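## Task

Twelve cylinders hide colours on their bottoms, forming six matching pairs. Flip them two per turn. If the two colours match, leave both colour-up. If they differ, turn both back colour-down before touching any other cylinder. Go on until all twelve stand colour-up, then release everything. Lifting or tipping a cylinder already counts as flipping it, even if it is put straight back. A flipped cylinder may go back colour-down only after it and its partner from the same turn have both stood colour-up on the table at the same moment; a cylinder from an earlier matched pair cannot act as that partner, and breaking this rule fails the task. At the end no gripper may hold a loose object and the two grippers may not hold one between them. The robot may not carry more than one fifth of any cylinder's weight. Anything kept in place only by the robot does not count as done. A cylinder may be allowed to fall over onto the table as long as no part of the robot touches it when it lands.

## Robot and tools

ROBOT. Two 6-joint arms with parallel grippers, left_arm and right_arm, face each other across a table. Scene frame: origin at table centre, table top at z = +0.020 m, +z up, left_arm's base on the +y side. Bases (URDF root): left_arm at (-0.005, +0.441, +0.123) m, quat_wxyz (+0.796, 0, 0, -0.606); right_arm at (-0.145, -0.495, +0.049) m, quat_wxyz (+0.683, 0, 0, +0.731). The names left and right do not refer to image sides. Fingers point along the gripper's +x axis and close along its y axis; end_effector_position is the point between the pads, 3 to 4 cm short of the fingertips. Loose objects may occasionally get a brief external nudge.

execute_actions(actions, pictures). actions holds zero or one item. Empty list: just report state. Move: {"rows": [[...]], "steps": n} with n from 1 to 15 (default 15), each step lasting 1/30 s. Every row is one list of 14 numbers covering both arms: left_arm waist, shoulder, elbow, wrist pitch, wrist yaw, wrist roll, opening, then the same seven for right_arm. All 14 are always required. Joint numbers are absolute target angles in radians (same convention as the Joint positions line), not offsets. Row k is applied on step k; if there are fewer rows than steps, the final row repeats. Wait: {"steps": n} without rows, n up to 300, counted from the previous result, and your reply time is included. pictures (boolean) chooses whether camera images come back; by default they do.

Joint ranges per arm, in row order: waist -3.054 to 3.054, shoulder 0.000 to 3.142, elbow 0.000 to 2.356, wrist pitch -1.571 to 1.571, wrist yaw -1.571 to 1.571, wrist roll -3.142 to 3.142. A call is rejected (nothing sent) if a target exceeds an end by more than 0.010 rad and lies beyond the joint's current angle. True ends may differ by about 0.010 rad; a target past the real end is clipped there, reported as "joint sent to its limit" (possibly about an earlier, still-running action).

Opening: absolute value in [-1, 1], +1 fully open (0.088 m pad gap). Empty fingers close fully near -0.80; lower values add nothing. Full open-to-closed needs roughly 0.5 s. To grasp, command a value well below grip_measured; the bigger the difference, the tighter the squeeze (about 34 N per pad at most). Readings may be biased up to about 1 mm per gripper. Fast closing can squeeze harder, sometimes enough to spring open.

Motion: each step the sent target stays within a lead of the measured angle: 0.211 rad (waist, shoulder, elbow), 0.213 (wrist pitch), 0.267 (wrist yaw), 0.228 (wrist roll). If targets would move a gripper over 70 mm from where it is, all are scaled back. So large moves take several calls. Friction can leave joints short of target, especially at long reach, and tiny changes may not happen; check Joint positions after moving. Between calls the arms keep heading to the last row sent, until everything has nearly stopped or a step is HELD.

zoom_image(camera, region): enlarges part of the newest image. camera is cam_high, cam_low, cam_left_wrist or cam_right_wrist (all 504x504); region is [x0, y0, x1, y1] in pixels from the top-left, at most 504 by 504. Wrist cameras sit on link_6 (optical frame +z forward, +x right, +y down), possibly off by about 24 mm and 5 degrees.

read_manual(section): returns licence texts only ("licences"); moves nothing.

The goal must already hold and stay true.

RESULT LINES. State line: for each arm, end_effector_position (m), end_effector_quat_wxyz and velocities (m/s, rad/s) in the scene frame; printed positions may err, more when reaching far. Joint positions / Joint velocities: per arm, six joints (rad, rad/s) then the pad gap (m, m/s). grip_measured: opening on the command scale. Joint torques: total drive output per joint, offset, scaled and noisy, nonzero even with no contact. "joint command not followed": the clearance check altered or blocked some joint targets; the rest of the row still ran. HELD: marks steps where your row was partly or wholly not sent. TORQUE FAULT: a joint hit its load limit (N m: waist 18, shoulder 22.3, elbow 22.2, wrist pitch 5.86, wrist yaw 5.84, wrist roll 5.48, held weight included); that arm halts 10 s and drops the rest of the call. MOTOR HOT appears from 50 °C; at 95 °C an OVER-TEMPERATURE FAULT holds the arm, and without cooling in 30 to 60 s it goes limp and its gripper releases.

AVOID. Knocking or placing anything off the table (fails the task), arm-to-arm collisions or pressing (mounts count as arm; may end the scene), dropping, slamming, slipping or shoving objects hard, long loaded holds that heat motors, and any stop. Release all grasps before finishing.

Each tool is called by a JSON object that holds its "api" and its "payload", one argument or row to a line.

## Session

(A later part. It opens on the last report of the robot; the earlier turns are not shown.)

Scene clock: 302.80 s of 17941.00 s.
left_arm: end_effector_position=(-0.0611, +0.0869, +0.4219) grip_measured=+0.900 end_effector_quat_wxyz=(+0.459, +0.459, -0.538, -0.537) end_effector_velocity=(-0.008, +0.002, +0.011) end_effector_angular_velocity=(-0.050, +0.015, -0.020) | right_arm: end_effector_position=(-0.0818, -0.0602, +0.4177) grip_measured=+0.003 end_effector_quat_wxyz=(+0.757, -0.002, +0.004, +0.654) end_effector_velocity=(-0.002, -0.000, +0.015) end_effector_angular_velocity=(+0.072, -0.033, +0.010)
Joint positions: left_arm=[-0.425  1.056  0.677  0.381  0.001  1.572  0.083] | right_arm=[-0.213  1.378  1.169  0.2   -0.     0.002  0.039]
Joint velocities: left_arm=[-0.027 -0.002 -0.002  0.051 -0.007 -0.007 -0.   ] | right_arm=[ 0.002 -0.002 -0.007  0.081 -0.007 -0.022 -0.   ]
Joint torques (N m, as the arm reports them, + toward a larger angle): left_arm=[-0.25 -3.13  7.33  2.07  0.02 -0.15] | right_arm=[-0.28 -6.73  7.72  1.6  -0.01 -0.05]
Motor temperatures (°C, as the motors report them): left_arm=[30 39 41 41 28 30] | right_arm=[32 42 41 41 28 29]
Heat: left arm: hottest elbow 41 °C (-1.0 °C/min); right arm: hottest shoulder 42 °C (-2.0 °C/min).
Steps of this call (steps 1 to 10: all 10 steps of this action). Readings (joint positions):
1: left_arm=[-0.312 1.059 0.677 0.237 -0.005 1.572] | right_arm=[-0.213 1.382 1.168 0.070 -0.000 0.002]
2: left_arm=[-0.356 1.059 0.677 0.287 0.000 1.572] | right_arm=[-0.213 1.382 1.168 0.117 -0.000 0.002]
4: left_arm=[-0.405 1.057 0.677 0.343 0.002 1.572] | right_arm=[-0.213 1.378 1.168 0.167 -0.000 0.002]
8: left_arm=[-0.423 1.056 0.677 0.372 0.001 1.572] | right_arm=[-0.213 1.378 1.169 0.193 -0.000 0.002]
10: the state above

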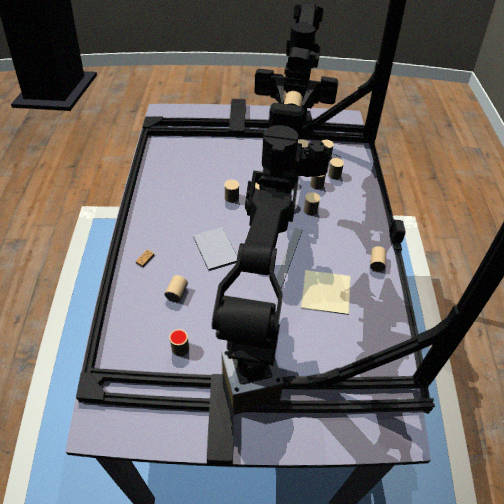

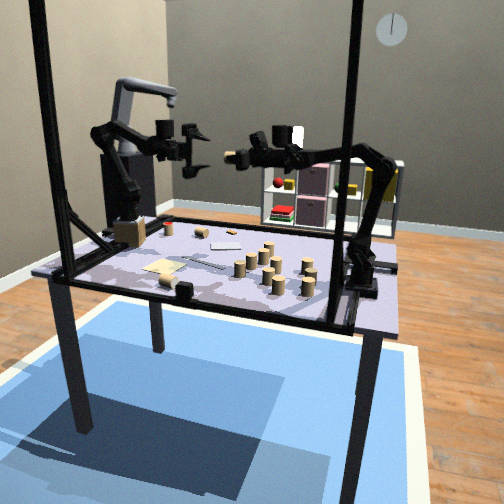

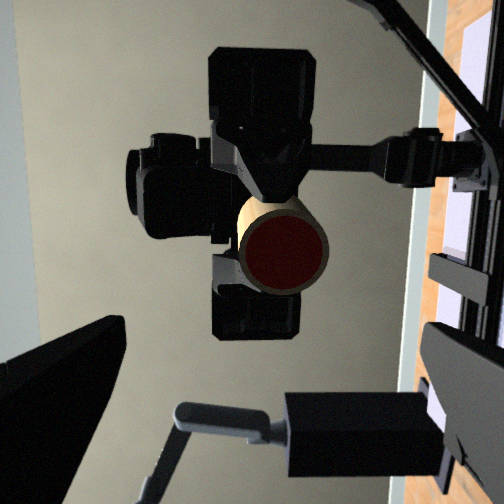

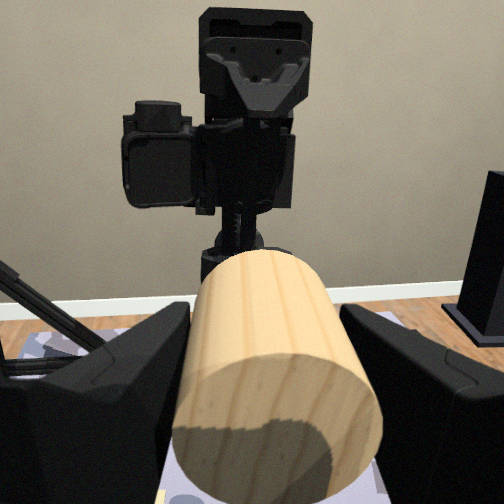

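{"api": "execute_actions", "payload": {
  "actions": [
    {"rows":[[-0.43,1.2,0.77,0.44,0,1.571,0.9,-0.216,1.376,1.168,0.208,0,0,-0.7],[-0.43,1.2,0.77,0.44,0,1.571,0.9,-0.216,1.376,1.168,0.208,0,0,-0.7],[-0.43,1.33,0.86,0.48,0,1.571,0.9,-0.216,1.376,1.168,0.208,0,0,-0.7],[-0.43,1.33,0.86,0.48,0,1.571,0.9,-0.216,1.376,1.168,0.208,0,0,-0.7],[-0.43,1.43,0.93,0.51,0,1.571,0.9,-0.216,1.376,1.168,0.208,0,0,-0.7],[-0.43,1.43,0.93,0.51,0,1.571,0.9,-0.216,1.376,1.168,0.208,0,0,-0.7],[-0.43,1.524,1.0,0.537,0,1.571,0.9,-0.216,1.376,1.168,0.208,0,0,-0.7]],"steps":14}
  ],
  "pictures": false
}}

{"api": "execute_actions", "payload": {
  "actions": [
    {"rows":[[-0.43,1.524,1.0,0.537,0,1.571,-0.7,-0.216,1.376,1.168,0.208,0,0,-0.7]],"steps":13}
  ],
  "pictures": false
}}

{"api": "execute_actions", "payload": {
  "actions": [
    {"rows":[[-0.43,1.524,1.0,0.537,0,1.571,-0.7,-0.216,1.376,1.168,0.208,0,0,0.6]],"steps":11}
  ],
  "pictures": false
}}

{"api": "execute_actions", "payload": {
  "actions": [
    {"rows":[[-0.43,1.43,0.93,0.51,0,1.571,-0.7,-0.216,1.376,1.168,0.208,0,0,0.6],[-0.43,1.33,0.86,0.48,0,1.571,-0.7,-0.216,1.376,1.168,0.208,0,0,0.6],[-0.43,1.2,0.77,0.44,0,1.571,-0.7,-0.216,1.376,1.168,0.208,0,0,0.6],[-0.43,1.058,0.672,0.386,0,1.571,-0.7,-0.216,1.376,1.168,0.208,0,0,0.6]],"steps":8}
  ],
  "pictures": false
}}

{"api": "execute_actions", "payload": {
  "actions": [
    {"rows":[[0.45,0.95,0.7,-0.9,0,1.571,-0.7,-0.013,1.379,1.5,-1.323,0,0,0.5]],"steps":15}
  ],
  "pictures": false
}}

{"api": "execute_actions", "payload": {
  "actions": [
    {"rows":[[0.45,0.95,0.7,-0.9,0,1.571,-0.7,-0.013,1.6,1.7,-1.323,0,0,0.5]],"steps":6}
  ],
  "pictures": false
}}

{"api": "execute_actions", "payload": {
  "actions": [
    {"rows":[[0.45,1.345,0.673,-0.899,0,1.571,-0.7,-0.013,2.102,1.854,-1.323,0,0,0.5]],"steps":11}
  ],
  "pictures": false
}}

{"api": "execute_actions", "payload": {
  "actions": [
    {"rows":[[0.45,1.375,0.64,-0.84,0,1.571,-0.7,-0.013,2.102,1.854,-1.323,0,0,0.5],[0.45,1.405,0.61,-0.78,0,1.571,-0.7,-0.013,2.102,1.854,-1.323,0,0,0.5],[0.45,1.435,0.582,-0.72,0,1.571,-0.7,-0.013,2.102,1.854,-1.323,0,0,0.5],[0.45,1.466,0.555,-0.66,0,1.571,-0.7,-0.013,2.102,1.854,-1.323,0,0,0.5],[0.45,1.51,0.53,-0.6,0,1.571,-0.7,-0.013,2.102,1.854,-1.323,0,0,0.5],[0.45,1.55,0.508,-0.54,0,1.571,-0.7,-0.013,2.102,1.854,-1.323,0,0,0.5],[0.45,1.582,0.493,-0.485,0,1.571,-0.7,-0.013,2.102,1.854,-1.323,0,0,0.5],[0.45,1.605,0.484,-0.448,0,1.571,-0.7,-0.013,2.102,1.854,-1.323,0,0,0.5],[0.45,1.622,0.478,-0.423,0,1.571,-0.7,-0.013,2.102,1.854,-1.323,0,0,0.5],[0.45,1.634,0.474,-0.408,0,1.571,-0.7,-0.013,2.102,1.854,-1.323,0,0,0.5],[0.45,1.642,0.471,-0.402,0,1.571,-0.7,-0.013,2.102,1.854,-1.323,0,0,0.5],[0.45,1.647,0.47,-0.4,0,1.571,-0.7,-0.013,2.102,1.854,-1.323,0,0,0.5],[0.45,1.65,0.469,-0.398,0,1.571,-0.7,-0.013,2.102,1.854,-1.323,0,0,0.5]],"steps":15}
  ],
  "pictures": false
}}

{"api": "execute_actions", "payload": {
  "actions": [
    {"rows":[[0.45,1.65,0.469,-0.398,0,1.571,-0.7,-0.013,2.102,1.854,-1.323,0,0,0.5],[0.45,1.65,0.469,-0.398,0,1.571,-0.7,-0.013,2.102,1.854,-1.323,0,0,0.5],[0.45,1.65,0.469,-0.398,0,1.571,0.4,-0.013,2.102,1.854,-1.323,0,0,0.5]],"steps":14}
  ]
}}

Scene clock: 320.63 s of 17941.00 s.
left_arm: end_effector_position=(-0.0790, -0.0190, +0.4137) grip_measured=+0.900 end_effector_quat_wxyz=(+0.456, +0.462, -0.536, -0.540) end_effector_velocity=(-0.002, -0.015, +0.031) end_effector_angular_velocity=(-0.095, +0.037, +0.005) | right_arm: end_effector_position=(-0.0816, -0.0601, +0.4182) grip_measured=+0.003 end_effector_quat_wxyz=(+0.757, -0.001, +0.002, +0.654) end_effector_velocity=(-0.002, +0.001, -0.009) end_effector_angular_velocity=(-0.030, +0.012, +0.010)
Joint positions: left_arm=[-0.428  1.518  0.979  0.529  0.001  1.572  0.083] | right_arm=[-0.214  1.378  1.168  0.205 -0.     0.002  0.039]
Joint velocities: left_arm=[-0.002  0.046  0.081  0.066 -0.007 -0.022 -0.   ] | right_arm=[ 0.002  0.002 -0.007 -0.022 -0.007  0.007 -0.   ]
Joint torques (N m, as the arm reports them, + toward a larger angle): left_arm=[-0.18 -6.04  9.59  2.4   0.02 -0.14] | right_arm=[-0.2  -6.78  7.86  1.6  -0.02 -0.04]
Motor temperatures (°C, as the motors report them): left_arm=[30 38 42 43 28 30] | right_arm=[32 42 42 43 28 29]
Heat: left arm: hottest wrist pitch 43 °C (+0.0 °C/min); right arm: hottest wrist pitch 43 °C (+0.0 °C/min).
Steps of this call (steps 1 to 15: the robot went on to your last target; steps 16 to 521: nothing new was sent; steps 522 to 535: all 14 steps of this action). Readings (joint positions):
522: left_arm=[-0.428 1.076 0.686 0.392 0.001 1.572] | right_arm=[-0.214 1.378 1.168 0.205 -0.000 0.002]
523: left_arm=[-0.428 1.108 0.708 0.413 0.001 1.572] | right_arm=[-0.214 1.378 1.168 0.205 -0.000 0.002]
525: left_arm=[-0.428 1.208 0.781 0.448 0.001 1.572] | right_arm=[-0.214 1.378 1.168 0.205 -0.000 0.002]
529: left_arm=[-0.428 1.416 0.926 0.508 0.001 1.572] | right_arm=[-0.214 1.378 1.168 0.205 -0.000 0.002]
535: the state above

Scene clock: 321.07 s of 17941.00 s.
left_arm: end_effector_position=(-0.0792, -0.0204, +0.4195) grip_measured=+0.027 end_effector_quat_wxyz=(+0.460, +0.458, -0.539, -0.537) end_effector_velocity=(+0.000, +0.002, +0.001) end_effector_angular_velocity=(+0.001, -0.008, +0.005) | right_arm: end_effector_position=(-0.0816, -0.0601, +0.4188) grip_measured=+0.003 end_effector_quat_wxyz=(+0.757, +0.000, +0.001, +0.654) end_effector_velocity=(-0.000, -0.002, +0.001) end_effector_angular_velocity=(+0.010, +0.021, +0.005)
Joint positions: left_arm=[-0.428  1.521  0.992  0.534  0.001  1.572  0.04 ] | right_arm=[-0.214  1.378  1.168  0.208 -0.001  0.002  0.039]
Joint velocities: left_arm=[-0.002 -0.007 -0.002 -0.007 -0.007  0.007 -0.   ] | right_arm=[-0.002 -0.007 -0.007  0.007 -0.007  0.022 -0.   ]
Joint torques (N m, as the arm reports them, + toward a larger angle): left_arm=[-0.21 -5.8   8.74  2.25  0.01 -0.12] | right_arm=[-0.09 -6.77  7.85  1.41  0.   -0.01]
Motor temperatures (°C, as the motors report them): left_arm=[30 38 42 43 28 30] | right_arm=[32 42 42 43 28 29]
Heat: left arm: hottest wrist pitch 43 °C (+0.0 °C/min); right arm: hottest wrist pitch 43 °C (+0.0 °C/min).
Steps of this call (steps 1 to 13: all 13 steps of this action). Readings (joint positions):
1: left_arm=[-0.428 1.519 0.982 0.531 0.001 1.572] | right_arm=[-0.214 1.378 1.168 0.205 -0.000 0.002]
2: left_arm=[-0.428 1.519 0.985 0.533 0.001 1.572] | right_arm=[-0.214 1.378 1.168 0.205 -0.000 0.002]
4: left_arm=[-0.428 1.520 0.990 0.536 0.001 1.572] | right_arm=[-0.214 1.378 1.168 0.205 -0.000 0.002]
8: left_arm=[-0.428 1.520 0.992 0.534 0.001 1.572] | right_arm=[-0.214 1.378 1.168 0.207 -0.000 0.002]
13: the state above

Scene clock: 321.43 s of 17941.00 s.
left_arm: end_effector_position=(-0.0792, -0.0204, +0.4195) grip_measured=+0.027 end_effector_quat_wxyz=(+0.460, +0.458, -0.539, -0.537) end_effector_velocity=(+0.002, +0.000, -0.005) end_effector_angular_velocity=(+0.023, +0.004, +0.010) | right_arm: end_effector_position=(-0.0815, -0.0602, +0.4190) grip_measured=+0.587 end_effector_quat_wxyz=(+0.756, +0.000, +0.001, +0.654) end_effector_velocity=(-0.000, -0.002, +0.000) end_effector_angular_velocity=(-0.001, +0.008, +0.005)
Joint positions: left_arm=[-0.428  1.521  0.992  0.534  0.     1.572  0.04 ] | right_arm=[-0.215  1.378  1.168  0.208 -0.002  0.002  0.068]
Joint velocities: left_arm=[ 0.002 -0.002 -0.002 -0.022 -0.007 -0.007 -0.   ] | right_arm=[-0.002 -0.007 -0.002 -0.007 -0.007  0.007  0.163]
Joint torques (N m, as the arm reports them, + toward a larger angle): left_arm=[-0.18 -5.89  8.7   2.27  0.02 -0.13] | right_arm=[-0.14 -6.73  7.79  1.43  0.03 -0.03]
Motor temperatures (°C, as the motors report them): left_arm=[30 38 42 43 28 30] | right_arm=[32 42 42 43 28 29]
Heat: left arm: hottest wrist pitch 43 °C (+0.0 °C/min); right arm: hottest wrist pitch 43 °C (+0.0 °C/min).
Steps of this call (steps 1 to 11: all 11 steps of this action). Readings (joint positions):
1: left_arm=[-0.428 1.521 0.992 0.534 0.001 1.572] | right_arm=[-0.214 1.378 1.168 0.208 -0.001 0.002]
2: left_arm=[-0.428 1.521 0.992 0.534 0.000 1.572] | right_arm=[-0.214 1.378 1.168 0.208 -0.001 0.002]
4: left_arm=[-0.428 1.521 0.992 0.534 0.000 1.572] | right_arm=[-0.215 1.378 1.168 0.208 -0.001 0.002]
8: left_arm=[-0.428 1.521 0.992 0.534 0.000 1.572] | right_arm=[-0.215 1.378 1.168 0.208 -0.002 0.002]
11: the state above

Scene clock: 321.70 s of 17941.00 s.
left_arm: end_effector_position=(-0.0649, +0.0687, +0.4036) grip_measured=+0.027 end_effector_quat_wxyz=(+0.444, +0.473, -0.526, -0.550) end_effector_velocity=(+0.037, +0.230, +0.170) end_effector_angular_velocity=(-0.592, +0.116, +0.006) | right_arm: end_effector_position=(-0.0815, -0.0601, +0.4188) grip_measured=+0.599 end_effector_quat_wxyz=(+0.756, +0.000, +0.001, +0.654) end_effector_velocity=(-0.000, -0.001, +0.001) end_effector_angular_velocity=(-0.003, -0.007, +0.005)
Joint positions: left_arm=[-0.428  1.149  0.7    0.396  0.     1.572  0.04 ] | right_arm=[-0.215  1.378  1.168  0.208 -0.002  0.002  0.068]
Joint velocities: left_arm=[-0.002 -1.14  -0.486 -0.051 -0.007 -0.022 -0.   ] | right_arm=[-0.002 -0.002  0.002 -0.007 -0.007 -0.007  0.   ]
Joint torques (N m, as the arm reports them, + toward a larger angle): left_arm=[-0.19 -4.08  9.22  2.49  0.04 -0.14] | right_arm=[-0.16 -6.64  7.79  1.43  0.02 -0.02]
Motor temperatures (°C, as the motors report them): left_arm=[30 38 42 43 28 30] | right_arm=[32 42 42 43 28 29]
Heat: left arm: hottest wrist pitch 43 °C (+0.0 °C/min); right arm: hottest wrist pitch 43 °C (+0.0 °C/min).
Steps of this call (steps 1 to 8: all 8 steps of this action). Readings (joint positions):
1: left_arm=[-0.428 1.511 0.985 0.533 0.000 1.572] | right_arm=[-0.215 1.378 1.168 0.208 -0.002 0.002]
2: left_arm=[-0.428 1.481 0.959 0.518 0.000 1.572] | right_arm=[-0.215 1.378 1.168 0.208 -0.002 0.002]
4: left_arm=[-0.428 1.371 0.855 0.468 0.000 1.572] | right_arm=[-0.215 1.378 1.168 0.208 -0.002 0.002]
8: the state above

Scene clock: 322.20 s of 17941.00 s.
left_arm: end_effector_position=(+0.1687, +0.2216, +0.2897) grip_measured=+0.026 end_effector_quat_wxyz=(+0.479, +0.707, -0.052, -0.519) end_effector_velocity=(-0.001, +0.364, -0.305) end_effector_angular_velocity=(+1.493, +1.194, +0.808) | right_arm: end_effector_position=(-0.1673, -0.1044, +0.3907) grip_measured=+0.501 end_effector_quat_wxyz=(+0.662, -0.191, +0.183, +0.701) end_effector_velocity=(+0.010, -0.187, -0.381) end_effector_angular_velocity=(-1.938, -0.109, +0.008)
Joint positions: left_arm=[ 0.4    0.958  0.702 -0.496 -0.005  1.572  0.04 ] | right_arm=[-0.013  1.374  1.5   -0.662 -0.002  0.002  0.064]
Joint velocities: left_arm=[ 0.808 -0.002 -0.002 -1.912  0.007 -0.007 -0.001] | right_arm=[-0.002  0.081 -0.007 -1.853 -0.007 -0.007  0.   ]
Joint torques (N m, as the arm reports them, + toward a larger angle): left_arm=[-1.49 -3.33  7.33  1.72  0.25 -0.13] | right_arm=[-0.01 -5.93  7.26  1.26  0.03 -0.03]
Motor temperatures (°C, as the motors report them): left_arm=[30 38 42 43 28 30] | right_arm=[32 42 42 43 28 29]
Heat: left arm: hottest wrist pitch 43 °C (+0.0 °C/min); right arm: hottest wrist pitch 43 °C (+0.0 °C/min).
Steps of this call (steps 1 to 15: all 15 steps of this action). Readings (joint positions):
1: left_arm=[-0.411 1.106 0.693 0.360 0.015 1.572] | right_arm=[-0.203 1.378 1.188 0.167 0.011 0.002]
2: left_arm=[-0.361 1.064 0.694 0.300 0.017 1.572] | right_arm=[-0.172 1.382 1.223 0.113 0.013 0.002]
4: left_arm=[-0.237 0.997 0.698 0.184 0.007 1.572] | right_arm=[-0.095 1.390 1.313 0.004 0.003 0.002]
8: left_arm=[0.008 0.959 0.702 -0.058 0.004 1.572] | right_arm=[-0.015 1.378 1.470 -0.227 -0.004 0.002]
15: the state above

Scene clock: 322.40 s of 17941.00 s.
left_arm: end_effector_position=(+0.1391, +0.2742, +0.2444) grip_measured=+0.025 end_effector_quat_wxyz=(+0.396, +0.704, +0.083, -0.584) end_effector_velocity=(-0.102, +0.132, -0.103) end_effector_angular_velocity=(+0.651, +0.550, +0.033) | right_arm: end_effector_position=(-0.1671, -0.1075, +0.3266) grip_measured=+0.500 end_effector_quat_wxyz=(+0.614, -0.324, +0.309, +0.650) end_effector_velocity=(+0.011, -0.246, -0.423) end_effector_angular_velocity=(-2.378, -0.126, +0.028)
Joint positions: left_arm=[ 0.444  0.957  0.699 -0.836 -0.003  1.573  0.04 ] | right_arm=[-0.013  1.571  1.674 -1.031 -0.002  0.002  0.064]
Joint velocities: left_arm=[ 0.037 -0.002 -0.071 -0.784 -0.007  0.007 -0.001] | right_arm=[-0.002  0.491  0.022 -1.912 -0.022 -0.022 -0.   ]
Joint torques (N m, as the arm reports them, + toward a larger angle): left_arm=[ 0.25 -2.77  7.86  1.69  0.19 -0.12] | right_arm=[-0.02 -7.99  9.02  0.88  0.05 -0.03]
Motor temperatures (°C, as the motors report them): left_arm=[30 38 42 43 28 30] | right_arm=[32 42 42 43 28 29]
Heat: left arm: hottest wrist pitch 43 °C (+0.0 °C/min); right arm: hottest wrist pitch 43 °C (+0.0 °C/min).
Steps of this call (steps 1 to 6: all 6 steps of this action). Readings (joint positions):
1: left_arm=[0.420 0.958 0.702 -0.559 -0.004 1.573] | right_arm=[-0.013 1.405 1.530 -0.747 -0.002 0.002]
2: left_arm=[0.431 0.958 0.702 -0.622 -0.004 1.573] | right_arm=[-0.013 1.448 1.582 -0.798 -0.002 0.002]
4: left_arm=[0.440 0.957 0.702 -0.746 -0.003 1.573] | right_arm=[-0.013 1.528 1.659 -0.900 -0.002 0.002]
6: the state above

Scene clock: 322.77 s of 17941.00 s.
left_arm: end_effector_position=(+0.1193, +0.2981, +0.1612) grip_measured=+0.025 end_effector_quat_wxyz=(+0.249, +0.664, +0.246, -0.661) end_effector_velocity=(-0.002, +0.005, -0.005) end_effector_angular_velocity=(+0.032, +0.019, +0.024) | right_arm: end_effector_position=(-0.1681, -0.0907, +0.1667) grip_measured=+0.500 end_effector_quat_wxyz=(+0.491, -0.507, +0.482, +0.519) end_effector_velocity=(+0.001, -0.019, -0.335) end_effector_angular_velocity=(-0.968, -0.046, +0.005)
Joint positions: left_arm=[ 0.447  1.334  0.669 -0.898 -0.003  1.573  0.04 ] | right_arm=[-0.013  2.077  1.843 -1.314 -0.002  0.002  0.064]
Joint velocities: left_arm=[ 0.002  0.022 -0.007 -0.007 -0.007 -0.022 -0.   ] | right_arm=[-0.002  0.828 -0.061 -0.081 -0.007 -0.007 -0.   ]
Joint torques (N m, as the arm reports them, + toward a larger angle): left_arm=[ 0.23 -2.65  6.58  0.47  0.19 -0.1 ] | right_arm=[  0.01 -14.55   7.87  -0.07   0.04  -0.05]
Motor temperatures (°C, as the motors report them): left_arm=[30 38 42 43 28 30] | right_arm=[32 42 42 43 28 29]
Heat: left arm: hottest wrist pitch 43 °C (+0.0 °C/min); right arm: hottest wrist pitch 43 °C (+0.0 °C/min).
Steps of this call (steps 1 to 11: all 11 steps of this action). Readings (joint positions):
1: left_arm=[0.444 0.988 0.696 -0.857 -0.003 1.573] | right_arm=[-0.013 1.609 1.697 -1.113 -0.002 0.002]
2: left_arm=[0.445 1.036 0.697 -0.861 -0.003 1.573] | right_arm=[-0.013 1.657 1.742 -1.170 -0.002 0.002]
4: left_arm=[0.446 1.164 0.692 -0.879 -0.003 1.573] | right_arm=[-0.013 1.760 1.815 -1.237 -0.002 0.002]
8: left_arm=[0.447 1.320 0.670 -0.897 -0.003 1.573] | right_arm=[-0.013 1.958 1.843 -1.299 -0.002 0.002]
11: the state above

Scene clock: 323.27 s of 17941.00 s.
left_arm: end_effector_position=(+0.1190, +0.2984, +0.0710) grip_measured=+0.025 end_effector_quat_wxyz=(+0.245, +0.663, +0.250, -0.662) end_effector_velocity=(+0.004, -0.003, -0.022) end_effector_angular_velocity=(-0.012, -0.020, +0.005) | right_arm: end_effector_position=(-0.1681, -0.0908, +0.1555) grip_measured=+0.500 end_effector_quat_wxyz=(+0.483, -0.516, +0.490, +0.511) end_effector_velocity=(-0.000, -0.005, +0.000) end_effector_angular_velocity=(-0.023, +0.021, -0.000)
Joint positions: left_arm=[ 0.447  1.638  0.476 -0.414 -0.003  1.573  0.04 ] | right_arm=[-0.013  2.11   1.848 -1.321 -0.002  0.002  0.064]
Joint velocities: left_arm=[-0.002  0.1   -0.032  0.154 -0.007 -0.007 -0.   ] | right_arm=[-0.007 -0.002 -0.002 -0.022 -0.022 -0.007 -0.   ]
Joint torques (N m, as the arm reports them, + toward a larger angle): left_arm=[ 0.22 -3.47  3.6   0.6   0.18 -0.09] | right_arm=[ -0.01 -11.53   6.89  -0.06   0.04  -0.04]
Motor temperatures (°C, as the motors report them): left_arm=[30 38 42 43 28 30] | right_arm=[32 42 42 43 28 29]
Heat: left arm: hottest wrist pitch 43 °C (+0.0 °C/min); right arm: hottest wrist pitch 43 °C (+0.0 °C/min).
Steps of this call (steps 1 to 15: all 15 steps of this action). Readings (joint positions):
1: left_arm=[0.447 1.339 0.666 -0.890 -0.003 1.573] | right_arm=[-0.013 2.098 1.841 -1.317 -0.002 0.002]
2: left_arm=[0.447 1.350 0.656 -0.859 -0.003 1.572] | right_arm=[-0.013 2.110 1.839 -1.319 -0.002 0.002]
4: left_arm=[0.447 1.393 0.623 -0.769 -0.003 1.572] | right_arm=[-0.013 2.113 1.840 -1.320 -0.002 0.002]
8: left_arm=[0.447 1.530 0.530 -0.566 -0.003 1.572] | right_arm=[-0.013 2.110 1.848 -1.321 -0.002 0.002]
15: the state above

Scene clock: 323.73 s of 17941.00 s.
left_arm: end_effector_position=(+0.1197, +0.2977, +0.0696) grip_measured=+0.402 end_effector_quat_wxyz=(+0.247, +0.663, +0.248, -0.661) end_effector_velocity=(+0.001, +0.004, +0.000) end_effector_angular_velocity=(+0.020, -0.012, +0.020) | right_arm: end_effector_position=(-0.1681, -0.0908, +0.1557) grip_measured=+0.500 end_effector_quat_wxyz=(+0.483, -0.515, +0.490, +0.511) end_effector_velocity=(+0.002, -0.002, +0.000) end_effector_angular_velocity=(-0.007, -0.008, +0.005)
Joint positions: left_arm=[ 0.448  1.644  0.473 -0.4   -0.003  1.573  0.059] | right_arm=[-0.013  2.109  1.848 -1.321 -0.002  0.002  0.064]
Joint velocities: left_arm=[-0.002 -0.002 -0.002 -0.007 -0.022 -0.022 -0.022] | right_arm=[-0.002 -0.002 -0.002 -0.007  0.007 -0.007 -0.   ]
Joint torques (N m, as the arm reports them, + toward a larger angle): left_arm=[ 0.21 -3.34  3.46  0.59  0.19 -0.1 ] | right_arm=[  0.   -11.52   6.97  -0.05   0.02  -0.05]
Motor temperatures (°C, as the motors report them): left_arm=[30 38 42 43 28 30] | right_arm=[32 42 42 43 28 29]
Heat: left arm: hottest wrist pitch 43 °C (+0.0 °C/min); right arm: hottest wrist pitch 43 °C (+0.0 °C/min).
Steps of this call (steps 1 to 14: all 14 steps of this action). Readings (joint positions):
1: left_arm=[0.447 1.640 0.475 -0.409 -0.003 1.573] | right_arm=[-0.013 2.110 1.848 -1.321 -0.002 0.002]
2: left_arm=[0.448 1.642 0.475 -0.406 -0.003 1.573] | right_arm=[-0.013 2.109 1.848 -1.321 -0.002 0.002]
4: left_arm=[0.448 1.643 0.474 -0.403 -0.003 1.573] | right_arm=[-0.013 2.109 1.848 -1.321 -0.002 0.002]
8: left_arm=[0.448 1.644 0.473 -0.401 -0.003 1.573] | right_arm=[-0.013 2.110 1.848 -1.321 -0.002 0.002]
14: the state above

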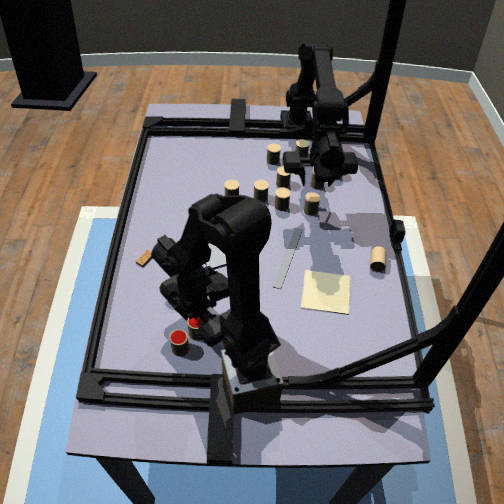

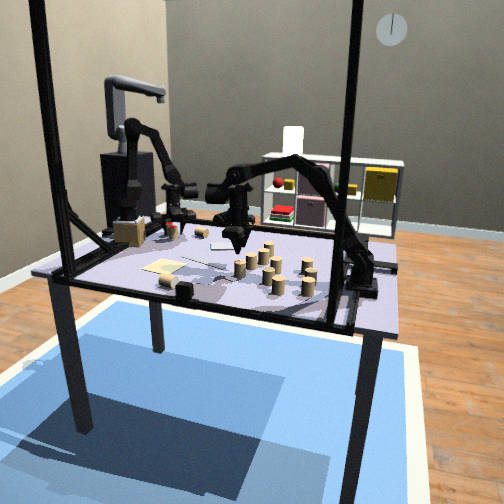

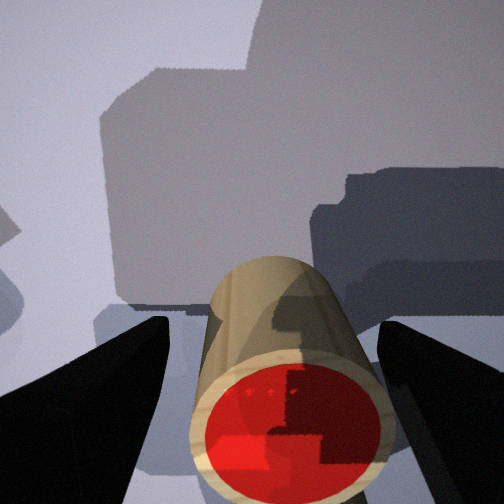

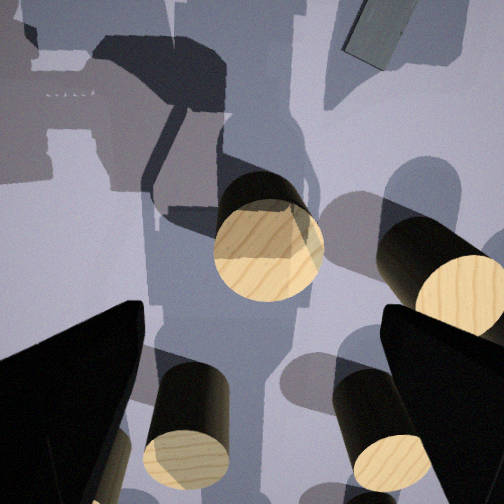

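{"api": "execute_actions", "payload": {
  "actions": [
    {"rows":[[0.45,1.605,0.484,-0.448,0,1.571,0.4,-0.025,2.108,1.82,-1.285,0,0,0.45],[0.45,1.55,0.508,-0.54,0,1.571,0.4,-0.025,2.112,1.79,-1.25,0,0,0.45],[0.45,1.51,0.53,-0.6,0,1.571,0.4,-0.025,2.118,1.76,-1.214,0,0,0.45],[0.45,1.466,0.555,-0.66,0,1.571,0.4,-0.025,2.125,1.73,-1.177,0,0,0.45],[0.45,1.405,0.61,-0.78,0,1.571,0.4,-0.025,2.132,1.70,-1.14,0,0,0.45],[0.45,1.345,0.673,-0.899,0,1.571,0.4,-0.025,2.14,1.672,-1.105,0,0,0.45],[0.45,1.345,0.673,-0.899,0,1.571,0.4,-0.025,2.148,1.646,-1.072,0,0,0.45],[0.45,0.95,0.7,-0.9,0,1.571,0.9,-0.025,2.156,1.623,-1.042,0,0,0.45],[0.45,0.95,0.7,-0.9,0,1.571,0.9,-0.025,2.162,1.605,-1.018,0,0,0.45],[0.45,0.95,0.7,-0.9,0,1.571,0.9,-0.025,2.166,1.592,-1.001,0,0,0.45],[0.45,0.95,0.7,-0.6,0,1.571,0.9,-0.025,2.169,1.583,-0.989,0,0,0.45]],"steps":15}
  ],
  "pictures": false
}}

{"api": "execute_actions", "payload": {
  "actions": [
    {"rows":[[0.1,1.0,0.69,0.386,0,1.571,0.9,-0.025,2.169,1.583,-0.989,0,0,0.45],[0.1,1.0,0.69,0.386,0,1.571,0.9,-0.025,2.169,1.583,-0.989,0,0,-0.7]],"steps":12}
  ],
  "pictures": false
}}

{"api": "execute_actions", "payload": {
  "actions": [
    {"rows":[[-0.43,1.058,0.672,0.386,0,1.571,0.9,-0.025,2.148,1.646,-1.072,0,0,-0.7],[-0.43,1.058,0.672,0.386,0,1.571,0.9,-0.025,2.125,1.73,-1.177,0,0,-0.7],[-0.43,1.058,0.672,0.386,0,1.571,0.9,-0.025,2.102,1.854,-1.323,0,0,-0.7],[-0.43,1.058,0.672,0.386,0,1.571,0.9,-0.025,2.102,1.854,-1.323,0,0,-0.7],[-0.43,1.058,0.672,0.386,0,1.571,0.9,-0.025,2.102,1.854,-1.323,0,0,-0.7],[-0.43,1.058,0.672,0.386,0,1.571,0.9,-0.025,2.102,1.854,-1.323,0,0,-0.7],[-0.43,1.058,0.672,0.386,0,1.571,0.9,-0.025,1.8,1.75,-1.323,0,0,-0.7],[-0.43,1.058,0.672,0.386,0,1.571,0.9,-0.025,1.8,1.75,-1.323,0,0,-0.7],[-0.43,1.058,0.672,0.386,0,1.571,0.9,-0.025,1.8,1.75,-1.323,0,0,-0.7],[-0.43,1.058,0.672,0.386,0,1.571,0.9,-0.216,1.379,1.45,-1.2,0,0,-0.7]],"steps":15}
  ],
  "pictures": false
}}

{"api": "execute_actions", "payload": {
  "actions": [
    {"rows":[[-0.43,1.058,0.672,0.386,0,1.571,0.9,-0.216,1.379,1.35,-0.8,0,0,-0.7],[-0.43,1.058,0.672,0.386,0,1.571,0.9,-0.216,1.379,1.35,-0.8,0,0,-0.7],[-0.43,1.058,0.672,0.386,0,1.571,0.9,-0.216,1.379,1.35,-0.8,0,0,-0.7],[-0.43,1.058,0.672,0.386,0,1.571,0.9,-0.216,1.376,1.168,0.208,0,0,-0.7]],"steps":15}
  ],
  "pictures": false
}}

{"api": "execute_actions", "payload": {
  "actions": [
    {"rows":[[-0.43,1.058,0.672,0.386,0,1.571,0.9,-0.216,1.376,1.168,0.208,0,0,-0.7]],"steps":13}
  ],
  "pictures": false
}}

{"api": "execute_actions", "payload": {
  "actions": [
    {"rows":[[-0.43,1.2,0.77,0.44,0,1.571,0.9,-0.216,1.376,1.168,0.208,0,0,-0.7],[-0.43,1.2,0.77,0.44,0,1.571,0.9,-0.216,1.376,1.168,0.208,0,0,-0.7],[-0.43,1.33,0.86,0.48,0,1.571,0.9,-0.216,1.376,1.168,0.208,0,0,-0.7],[-0.43,1.33,0.86,0.48,0,1.571,0.9,-0.216,1.376,1.168,0.208,0,0,-0.7],[-0.43,1.43,0.93,0.51,0,1.571,0.9,-0.216,1.376,1.168,0.208,0,0,-0.7],[-0.43,1.43,0.93,0.51,0,1.571,0.9,-0.216,1.376,1.168,0.208,0,0,-0.7],[-0.43,1.524,1.0,0.537,0,1.571,0.9,-0.216,1.376,1.168,0.208,0,0,-0.7]],"steps":14}
  ],
  "pictures": false
}}

{"api": "execute_actions", "payload": {
  "actions": [
    {"rows":[[-0.43,1.524,1.0,0.537,0,1.571,-0.7,-0.216,1.376,1.168,0.208,0,0,-0.7]],"steps":13}
  ]
}}

Scene clock: 345.77 s of 17941.00 s.
left_arm: end_effector_position=(+0.1640, +0.2470, +0.2546) grip_measured=+0.877 end_effector_quat_wxyz=(+0.437, +0.707, +0.035, -0.554) end_effector_velocity=(+0.071, -0.084, +0.393) end_effector_angular_velocity=(-1.350, -1.175, -0.013) | right_arm: end_effector_position=(-0.1638, -0.0910, +0.0711) grip_measured=+0.450 end_effector_quat_wxyz=(+0.487, -0.511, +0.491, +0.510) end_effector_velocity=(-0.002, -0.007, -0.037) end_effector_angular_velocity=(-0.013, +0.021, -0.010)
Joint positions: left_arm=[ 0.448  1.008  0.698 -0.642 -0.003  1.572  0.082] | right_arm=[-0.023  2.163  1.591 -1.004 -0.002  0.002  0.061]
Joint velocities: left_arm=[-0.002 -1.033  0.208  0.549  0.007  0.007  0.012] | right_arm=[-0.002  0.032 -0.105  0.125 -0.022  0.007 -0.   ]
Joint torques (N m, as the arm reports them, + toward a larger angle): left_arm=[ 0.18 -0.38  5.84  1.1   0.17 -0.12] | right_arm=[ -0.11 -10.28   5.88   0.37   0.02  -0.04]
Motor temperatures (°C, as the motors report them): left_arm=[30 38 39 40 28 30] | right_arm=[32 46 41 41 28 29]
Heat: left arm: hottest wrist pitch 40 °C (-4.0 °C/min); right arm: hottest shoulder 46 °C (+3.0 °C/min).
Steps of this call (steps 1 to 15: the robot went on to your last target; steps 16 to 90: nothing new was sent; then 18.53 s passed at rest; steps 91 to 105: all 15 steps of this action). Readings (joint positions):
91: left_arm=[0.448 1.641 0.474 -0.405 -0.003 1.573] | right_arm=[-0.013 2.109 1.846 -1.317 -0.002 0.002]
92: left_arm=[0.448 1.626 0.479 -0.440 -0.003 1.573] | right_arm=[-0.015 2.109 1.838 -1.300 -0.002 0.002]
94: left_arm=[0.448 1.566 0.499 -0.543 -0.003 1.573] | right_arm=[-0.018 2.109 1.805 -1.245 -0.002 0.002]
98: left_arm=[0.448 1.386 0.625 -0.776 -0.003 1.573] | right_arm=[-0.023 2.119 1.696 -1.121 -0.002 0.002]
105: the state above

Scene clock: 346.17 s of 17941.00 s.
left_arm: end_effector_position=(+0.1201, +0.1223, +0.3856) grip_measured=+0.900 end_effector_quat_wxyz=(+0.538, +0.625, -0.333, -0.458) end_effector_velocity=(+0.020, -0.083, +0.393) end_effector_angular_velocity=(-1.712, -0.684, -0.031) | right_arm: end_effector_position=(-0.1637, -0.0892, +0.0703) grip_measured=+0.004 end_effector_quat_wxyz=(+0.490, -0.509, +0.489, +0.512) end_effector_velocity=(-0.000, -0.002, +0.000) end_effector_angular_velocity=(-0.008, +0.007, +0.005)
Joint positions: left_arm=[ 0.106  1.     0.695  0.089 -0.     1.573  0.083] | right_arm=[-0.023  2.164  1.588 -0.992 -0.001  0.002  0.039]
Joint velocities: left_arm=[-0.037 -0.007 -0.002  1.839 -0.007  0.007  0.   ] | right_arm=[-0.002 -0.002 -0.002 -0.007 -0.007 -0.007 -0.   ]
Joint torques (N m, as the arm reports them, + toward a larger angle): left_arm=[-0.16 -2.98  7.45  2.25  0.06 -0.15] | right_arm=[ -0.16 -10.05   5.35   0.3   -0.02  -0.03]
Motor temperatures (°C, as the motors report them): left_arm=[30 38 39 40 28 30] | right_arm=[32 46 41 41 28 29]
Heat: left arm: hottest wrist pitch 40 °C (-4.0 °C/min); right arm: hottest shoulder 46 °C (+3.0 °C/min).
Steps of this call (steps 1 to 12: all 12 steps of this action). Readings (joint positions):
1: left_arm=[0.424 0.988 0.701 -0.599 -0.015 1.573] | right_arm=[-0.023 2.164 1.588 -1.000 -0.002 0.002]
2: left_arm=[0.364 0.984 0.702 -0.529 -0.014 1.573] | right_arm=[-0.023 2.164 1.588 -0.997 -0.002 0.002]
4: left_arm=[0.240 0.995 0.701 -0.404 -0.007 1.573] | right_arm=[-0.023 2.164 1.588 -0.992 -0.002 0.002]
8: left_arm=[0.119 1.000 0.695 -0.158 0.001 1.573] | right_arm=[-0.023 2.164 1.588 -0.992 -0.001 0.002]
12: the state above

Scene clock: 346.67 s of 17941.00 s.
left_arm: end_effector_position=(-0.0608, +0.0871, +0.4238) grip_measured=+0.900 end_effector_quat_wxyz=(+0.461, +0.458, -0.540, -0.535) end_effector_velocity=(-0.012, +0.003, -0.004) end_effector_angular_velocity=(+0.011, -0.009, -0.039) | right_arm: end_effector_position=(-0.0958, -0.1595, +0.2211) grip_measured=+0.003 end_effector_quat_wxyz=(+0.585, -0.418, +0.480, +0.502) end_effector_velocity=(+0.168, -0.318, +0.204) end_effector_angular_velocity=(+0.577, -0.121, -0.608)
Joint positions: left_arm=[-0.424  1.054  0.679  0.382  0.002  1.573  0.083] | right_arm=[-0.211  1.672  1.512 -1.221  0.008  0.001  0.039]
Joint velocities: left_arm=[-0.032 -0.002 -0.007 -0.007  0.007  0.007 -0.   ] | right_arm=[-0.608 -1.541 -0.989  0.037  0.037 -0.007  0.   ]
Joint torques (N m, as the arm reports them, + toward a larger angle): left_arm=[-0.18 -2.95  7.02  2.25 -0.03 -0.18] | right_arm=[  3.17 -10.83   8.07   1.    -0.29   0.  ]
Motor temperatures (°C, as the motors report them): left_arm=[30 38 39 40 28 30] | right_arm=[32 47 41 41 28 29]
Heat: left arm: hottest wrist pitch 40 °C (-4.0 °C/min); right arm: hottest shoulder 47 °C (+4.0 °C/min).
Steps of this call (steps 1 to 15: all 15 steps of this action). Readings (joint positions):
1: left_arm=[0.085 1.007 0.693 0.153 -0.016 1.573] | right_arm=[-0.023 2.164 1.596 -1.006 -0.001 0.002]
2: left_arm=[0.029 1.016 0.692 0.219 -0.017 1.573] | right_arm=[-0.023 2.164 1.620 -1.054 -0.001 0.002]
4: left_arm=[-0.097 1.037 0.691 0.307 -0.007 1.573] | right_arm=[-0.023 2.164 1.701 -1.176 -0.001 0.002]
8: left_arm=[-0.337 1.053 0.681 0.365 0.000 1.573] | right_arm=[-0.023 2.067 1.788 -1.274 -0.001 0.002]
15: the state above

Scene clock: 347.17 s of 17941.00 s.
left_arm: end_effector_position=(-0.0620, +0.0873, +0.4243) grip_measured=+0.900 end_effector_quat_wxyz=(+0.460, +0.457, -0.541, -0.536) end_effector_velocity=(+0.003, +0.001, +0.001) end_effector_angular_velocity=(-0.006, +0.009, +0.019) | right_arm: end_effector_position=(-0.0844, -0.0881, +0.3087) grip_measured=+0.004 end_effector_quat_wxyz=(+0.732, -0.170, +0.197, +0.630) end_effector_velocity=(+0.029, +0.205, +0.356) end_effector_angular_velocity=(+1.871, -0.283, +0.012)
Joint positions: left_arm=[-0.427  1.054  0.679  0.384  0.002  1.573  0.083] | right_arm=[-0.216  1.384  1.169 -0.312  0.001  0.001  0.039]
Joint velocities: left_arm=[-0.002 -0.007 -0.007  0.007 -0.022 -0.007 -0.   ] | right_arm=[ 0.002 -0.002 -0.007  1.897 -0.007 -0.007 -0.   ]
Joint torques (N m, as the arm reports them, + toward a larger angle): left_arm=[-0.26 -2.95  7.04  2.19 -0.02 -0.17] | right_arm=[-0.01 -7.29  7.61  1.4  -0.07 -0.01]
Motor temperatures (°C, as the motors report them): left_arm=[30 38 39 40 28 30] | right_arm=[32 46 41 41 28 29]
Heat: left arm: hottest wrist pitch 40 °C (-4.0 °C/min); right arm: hottest shoulder 46 °C (+3.0 °C/min).
Steps of this call (steps 1 to 15: all 15 steps of this action). Readings (joint positions):
1: left_arm=[-0.425 1.054 0.679 0.382 0.002 1.573] | right_arm=[-0.224 1.618 1.469 -1.182 0.008 0.001]
2: left_arm=[-0.425 1.054 0.679 0.383 0.002 1.573] | right_arm=[-0.227 1.560 1.427 -1.110 0.007 0.001]
4: left_arm=[-0.427 1.054 0.679 0.384 0.002 1.573] | right_arm=[-0.222 1.466 1.365 -0.978 0.003 0.001]
8: left_arm=[-0.427 1.054 0.679 0.384 0.002 1.573] | right_arm=[-0.216 1.375 1.223 -0.737 0.001 0.001]
15: the state above

Scene clock: 347.60 s of 17941.00 s.
left_arm: end_effector_position=(-0.0621, +0.0873, +0.4243) grip_measured=+0.900 end_effector_quat_wxyz=(+0.460, +0.456, -0.541, -0.536) end_effector_velocity=(+0.000, +0.000, -0.005) end_effector_angular_velocity=(+0.021, -0.011, +0.005) | right_arm: end_effector_position=(-0.0802, -0.0599, +0.4151) grip_measured=+0.004 end_effector_quat_wxyz=(+0.758, -0.006, +0.007, +0.652) end_effector_velocity=(-0.002, +0.000, +0.026) end_effector_angular_velocity=(+0.112, -0.024, +0.010)
Joint positions: left_arm=[-0.428  1.054  0.679  0.384  0.002  1.573  0.083] | right_arm=[-0.216  1.38   1.169  0.192  0.001  0.001  0.039]
Joint velocities: left_arm=[-0.002 -0.002 -0.002 -0.022 -0.007  0.007  0.   ] | right_arm=[ 0.002 -0.002  0.002  0.11  -0.007 -0.007 -0.   ]
Joint torques (N m, as the arm reports them, + toward a larger angle): left_arm=[-0.24 -2.89  7.05  2.16 -0.03 -0.16] | right_arm=[ 0.02 -6.94  7.66  1.78 -0.07 -0.01]
Motor temperatures (°C, as the motors report them): left_arm=[30 38 39 40 28 30] | right_arm=[32 46 41 41 28 29]
Heat: left arm: hottest wrist pitch 40 °C (-4.0 °C/min); right arm: hottest shoulder 46 °C (+3.0 °C/min).
Steps of this call (steps 1 to 13: all 13 steps of this action). Readings (joint positions):
1: left_arm=[-0.427 1.054 0.679 0.384 0.002 1.573] | right_arm=[-0.216 1.384 1.169 -0.250 0.001 0.001]
2: left_arm=[-0.427 1.054 0.679 0.384 0.002 1.573] | right_arm=[-0.216 1.384 1.169 -0.190 0.001 0.001]
4: left_arm=[-0.427 1.054 0.679 0.384 0.002 1.573] | right_arm=[-0.216 1.384 1.169 -0.068 0.001 0.001]
8: left_arm=[-0.428 1.054 0.679 0.384 0.002 1.573] | right_arm=[-0.216 1.383 1.169 0.141 0.001 0.001]
13: the state above

Scene clock: 348.07 s of 17941.00 s.
left_arm: end_effector_position=(-0.0791, -0.0190, +0.4138) grip_measured=+0.900 end_effector_quat_wxyz=(+0.455, +0.462, -0.537, -0.540) end_effector_velocity=(-0.000, -0.014, +0.033) end_effector_angular_velocity=(-0.105, +0.009, +0.010) | right_arm: end_effector_position=(-0.0802, -0.0599, +0.4178) grip_measured=+0.003 end_effector_quat_wxyz=(+0.758, -0.002, +0.003, +0.652) end_effector_velocity=(-0.000, -0.001, -0.005) end_effector_angular_velocity=(-0.018, +0.025, +0.005)
Joint positions: left_arm=[-0.428  1.518  0.979  0.529  0.002  1.573  0.083] | right_arm=[-0.216  1.38   1.169  0.205  0.001  0.001  0.039]
Joint velocities: left_arm=[ 0.002  0.042  0.081  0.066 -0.007  0.007 -0.   ] | right_arm=[-0.002 -0.002 -0.002 -0.022 -0.007  0.022 -0.001]
Joint torques (N m, as the arm reports them, + toward a larger angle): left_arm=[-0.17 -5.98  9.49  2.38 -0.04 -0.17] | right_arm=[ 0.03 -7.    7.73  1.62 -0.08 -0.01]
Motor temperatures (°C, as the motors report them): left_arm=[30 38 40 40 28 30] | right_arm=[32 46 41 41 28 29]
Heat: left arm: hottest elbow 40 °C (-3.0 °C/min); right arm: hottest shoulder 46 °C (+3.0 °C/min).
Steps of this call (steps 1 to 14: all 14 steps of this action). Readings (joint positions):
1: left_arm=[-0.428 1.075 0.689 0.392 0.002 1.573] | right_arm=[-0.216 1.380 1.169 0.196 0.001 0.001]
2: left_arm=[-0.428 1.106 0.711 0.413 0.002 1.573] | right_arm=[-0.216 1.380 1.169 0.200 0.001 0.001]
4: left_arm=[-0.428 1.209 0.783 0.449 0.002 1.573] | right_arm=[-0.216 1.380 1.169 0.203 0.001 0.001]
8: left_arm=[-0.428 1.420 0.927 0.509 0.002 1.573] | right_arm=[-0.216 1.380 1.169 0.204 0.001 0.001]
14: the state above

Scene clock: 348.50 s of 17941.00 s.
left_arm: end_effector_position=(-0.0792, -0.0201, +0.4216) grip_measured=+0.025 end_effector_quat_wxyz=(+0.461, +0.456, -0.541, -0.535) end_effector_velocity=(+0.002, +0.000, +0.002) end_effector_angular_velocity=(-0.006, +0.009, +0.019) | right_arm: end_effector_position=(-0.0802, -0.0599, +0.4175) grip_measured=+0.004 end_effector_quat_wxyz=(+0.758, -0.002, +0.003, +0.652) end_effector_velocity=(-0.002, +0.001, -0.004) end_effector_angular_velocity=(-0.011, +0.009, +0.019)
Joint positions: left_arm=[-0.428  1.519  0.993  0.537  0.002  1.573  0.04 ] | right_arm=[-0.216  1.38   1.169  0.204  0.001  0.001  0.039]
Joint velocities: left_arm=[-0.002 -0.002 -0.002  0.007 -0.022 -0.007 -0.   ] | right_arm=[-0.002  0.002 -0.002 -0.007 -0.022  0.007 -0.   ]
Joint torques (N m, as the arm reports them, + toward a larger angle): left_arm=[-0.18 -5.63  8.64  2.01 -0.02 -0.18] | right_arm=[-0.05 -6.92  7.73  1.74 -0.06  0.02]
Motor temperatures (°C, as the motors report them): left_arm=[30 38 40 40 28 30] | right_arm=[32 46 41 41 28 29]
Heat: left arm: hottest elbow 40 °C (-3.0 °C/min); right arm: hottest shoulder 46 °C (+3.0 °C/min).
Steps of this call (steps 1 to 13: all 13 steps of this action). Readings (joint positions):
1: left_arm=[-0.428 1.519 0.982 0.531 0.002 1.573] | right_arm=[-0.216 1.380 1.169 0.205 0.001 0.001]
2: left_arm=[-0.428 1.519 0.985 0.534 0.002 1.573] | right_arm=[-0.216 1.380 1.169 0.205 0.001 0.001]
4: left_arm=[-0.428 1.519 0.990 0.536 0.002 1.573] | right_arm=[-0.216 1.380 1.169 0.205 0.001 0.001]
8: left_arm=[-0.428 1.519 0.992 0.537 0.002 1.573] | right_arm=[-0.216 1.380 1.169 0.204 0.001 0.001]
13: the state above

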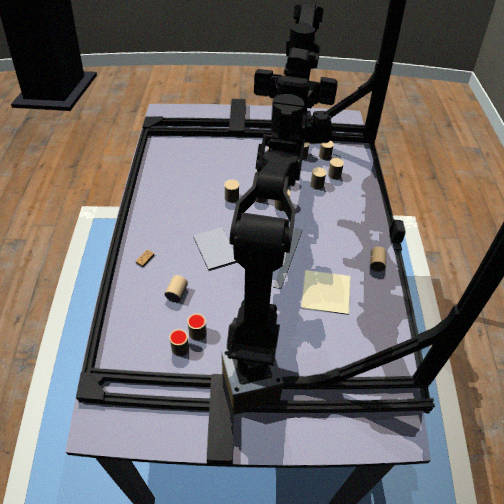

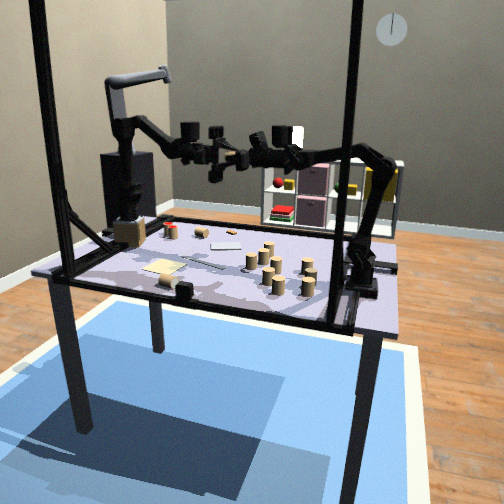

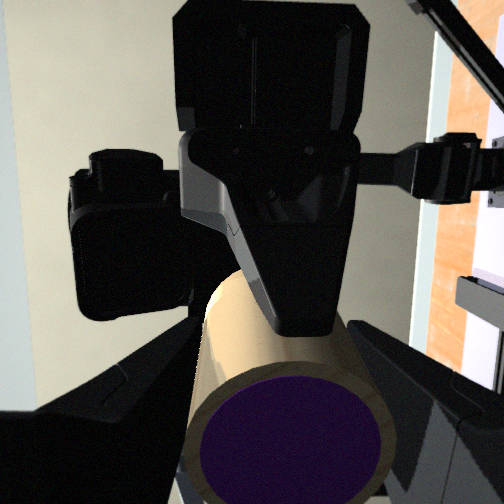

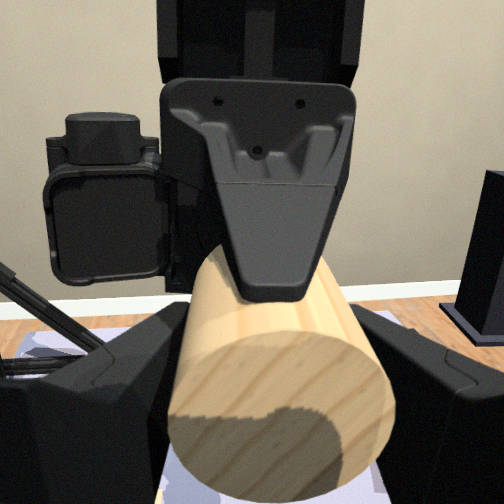

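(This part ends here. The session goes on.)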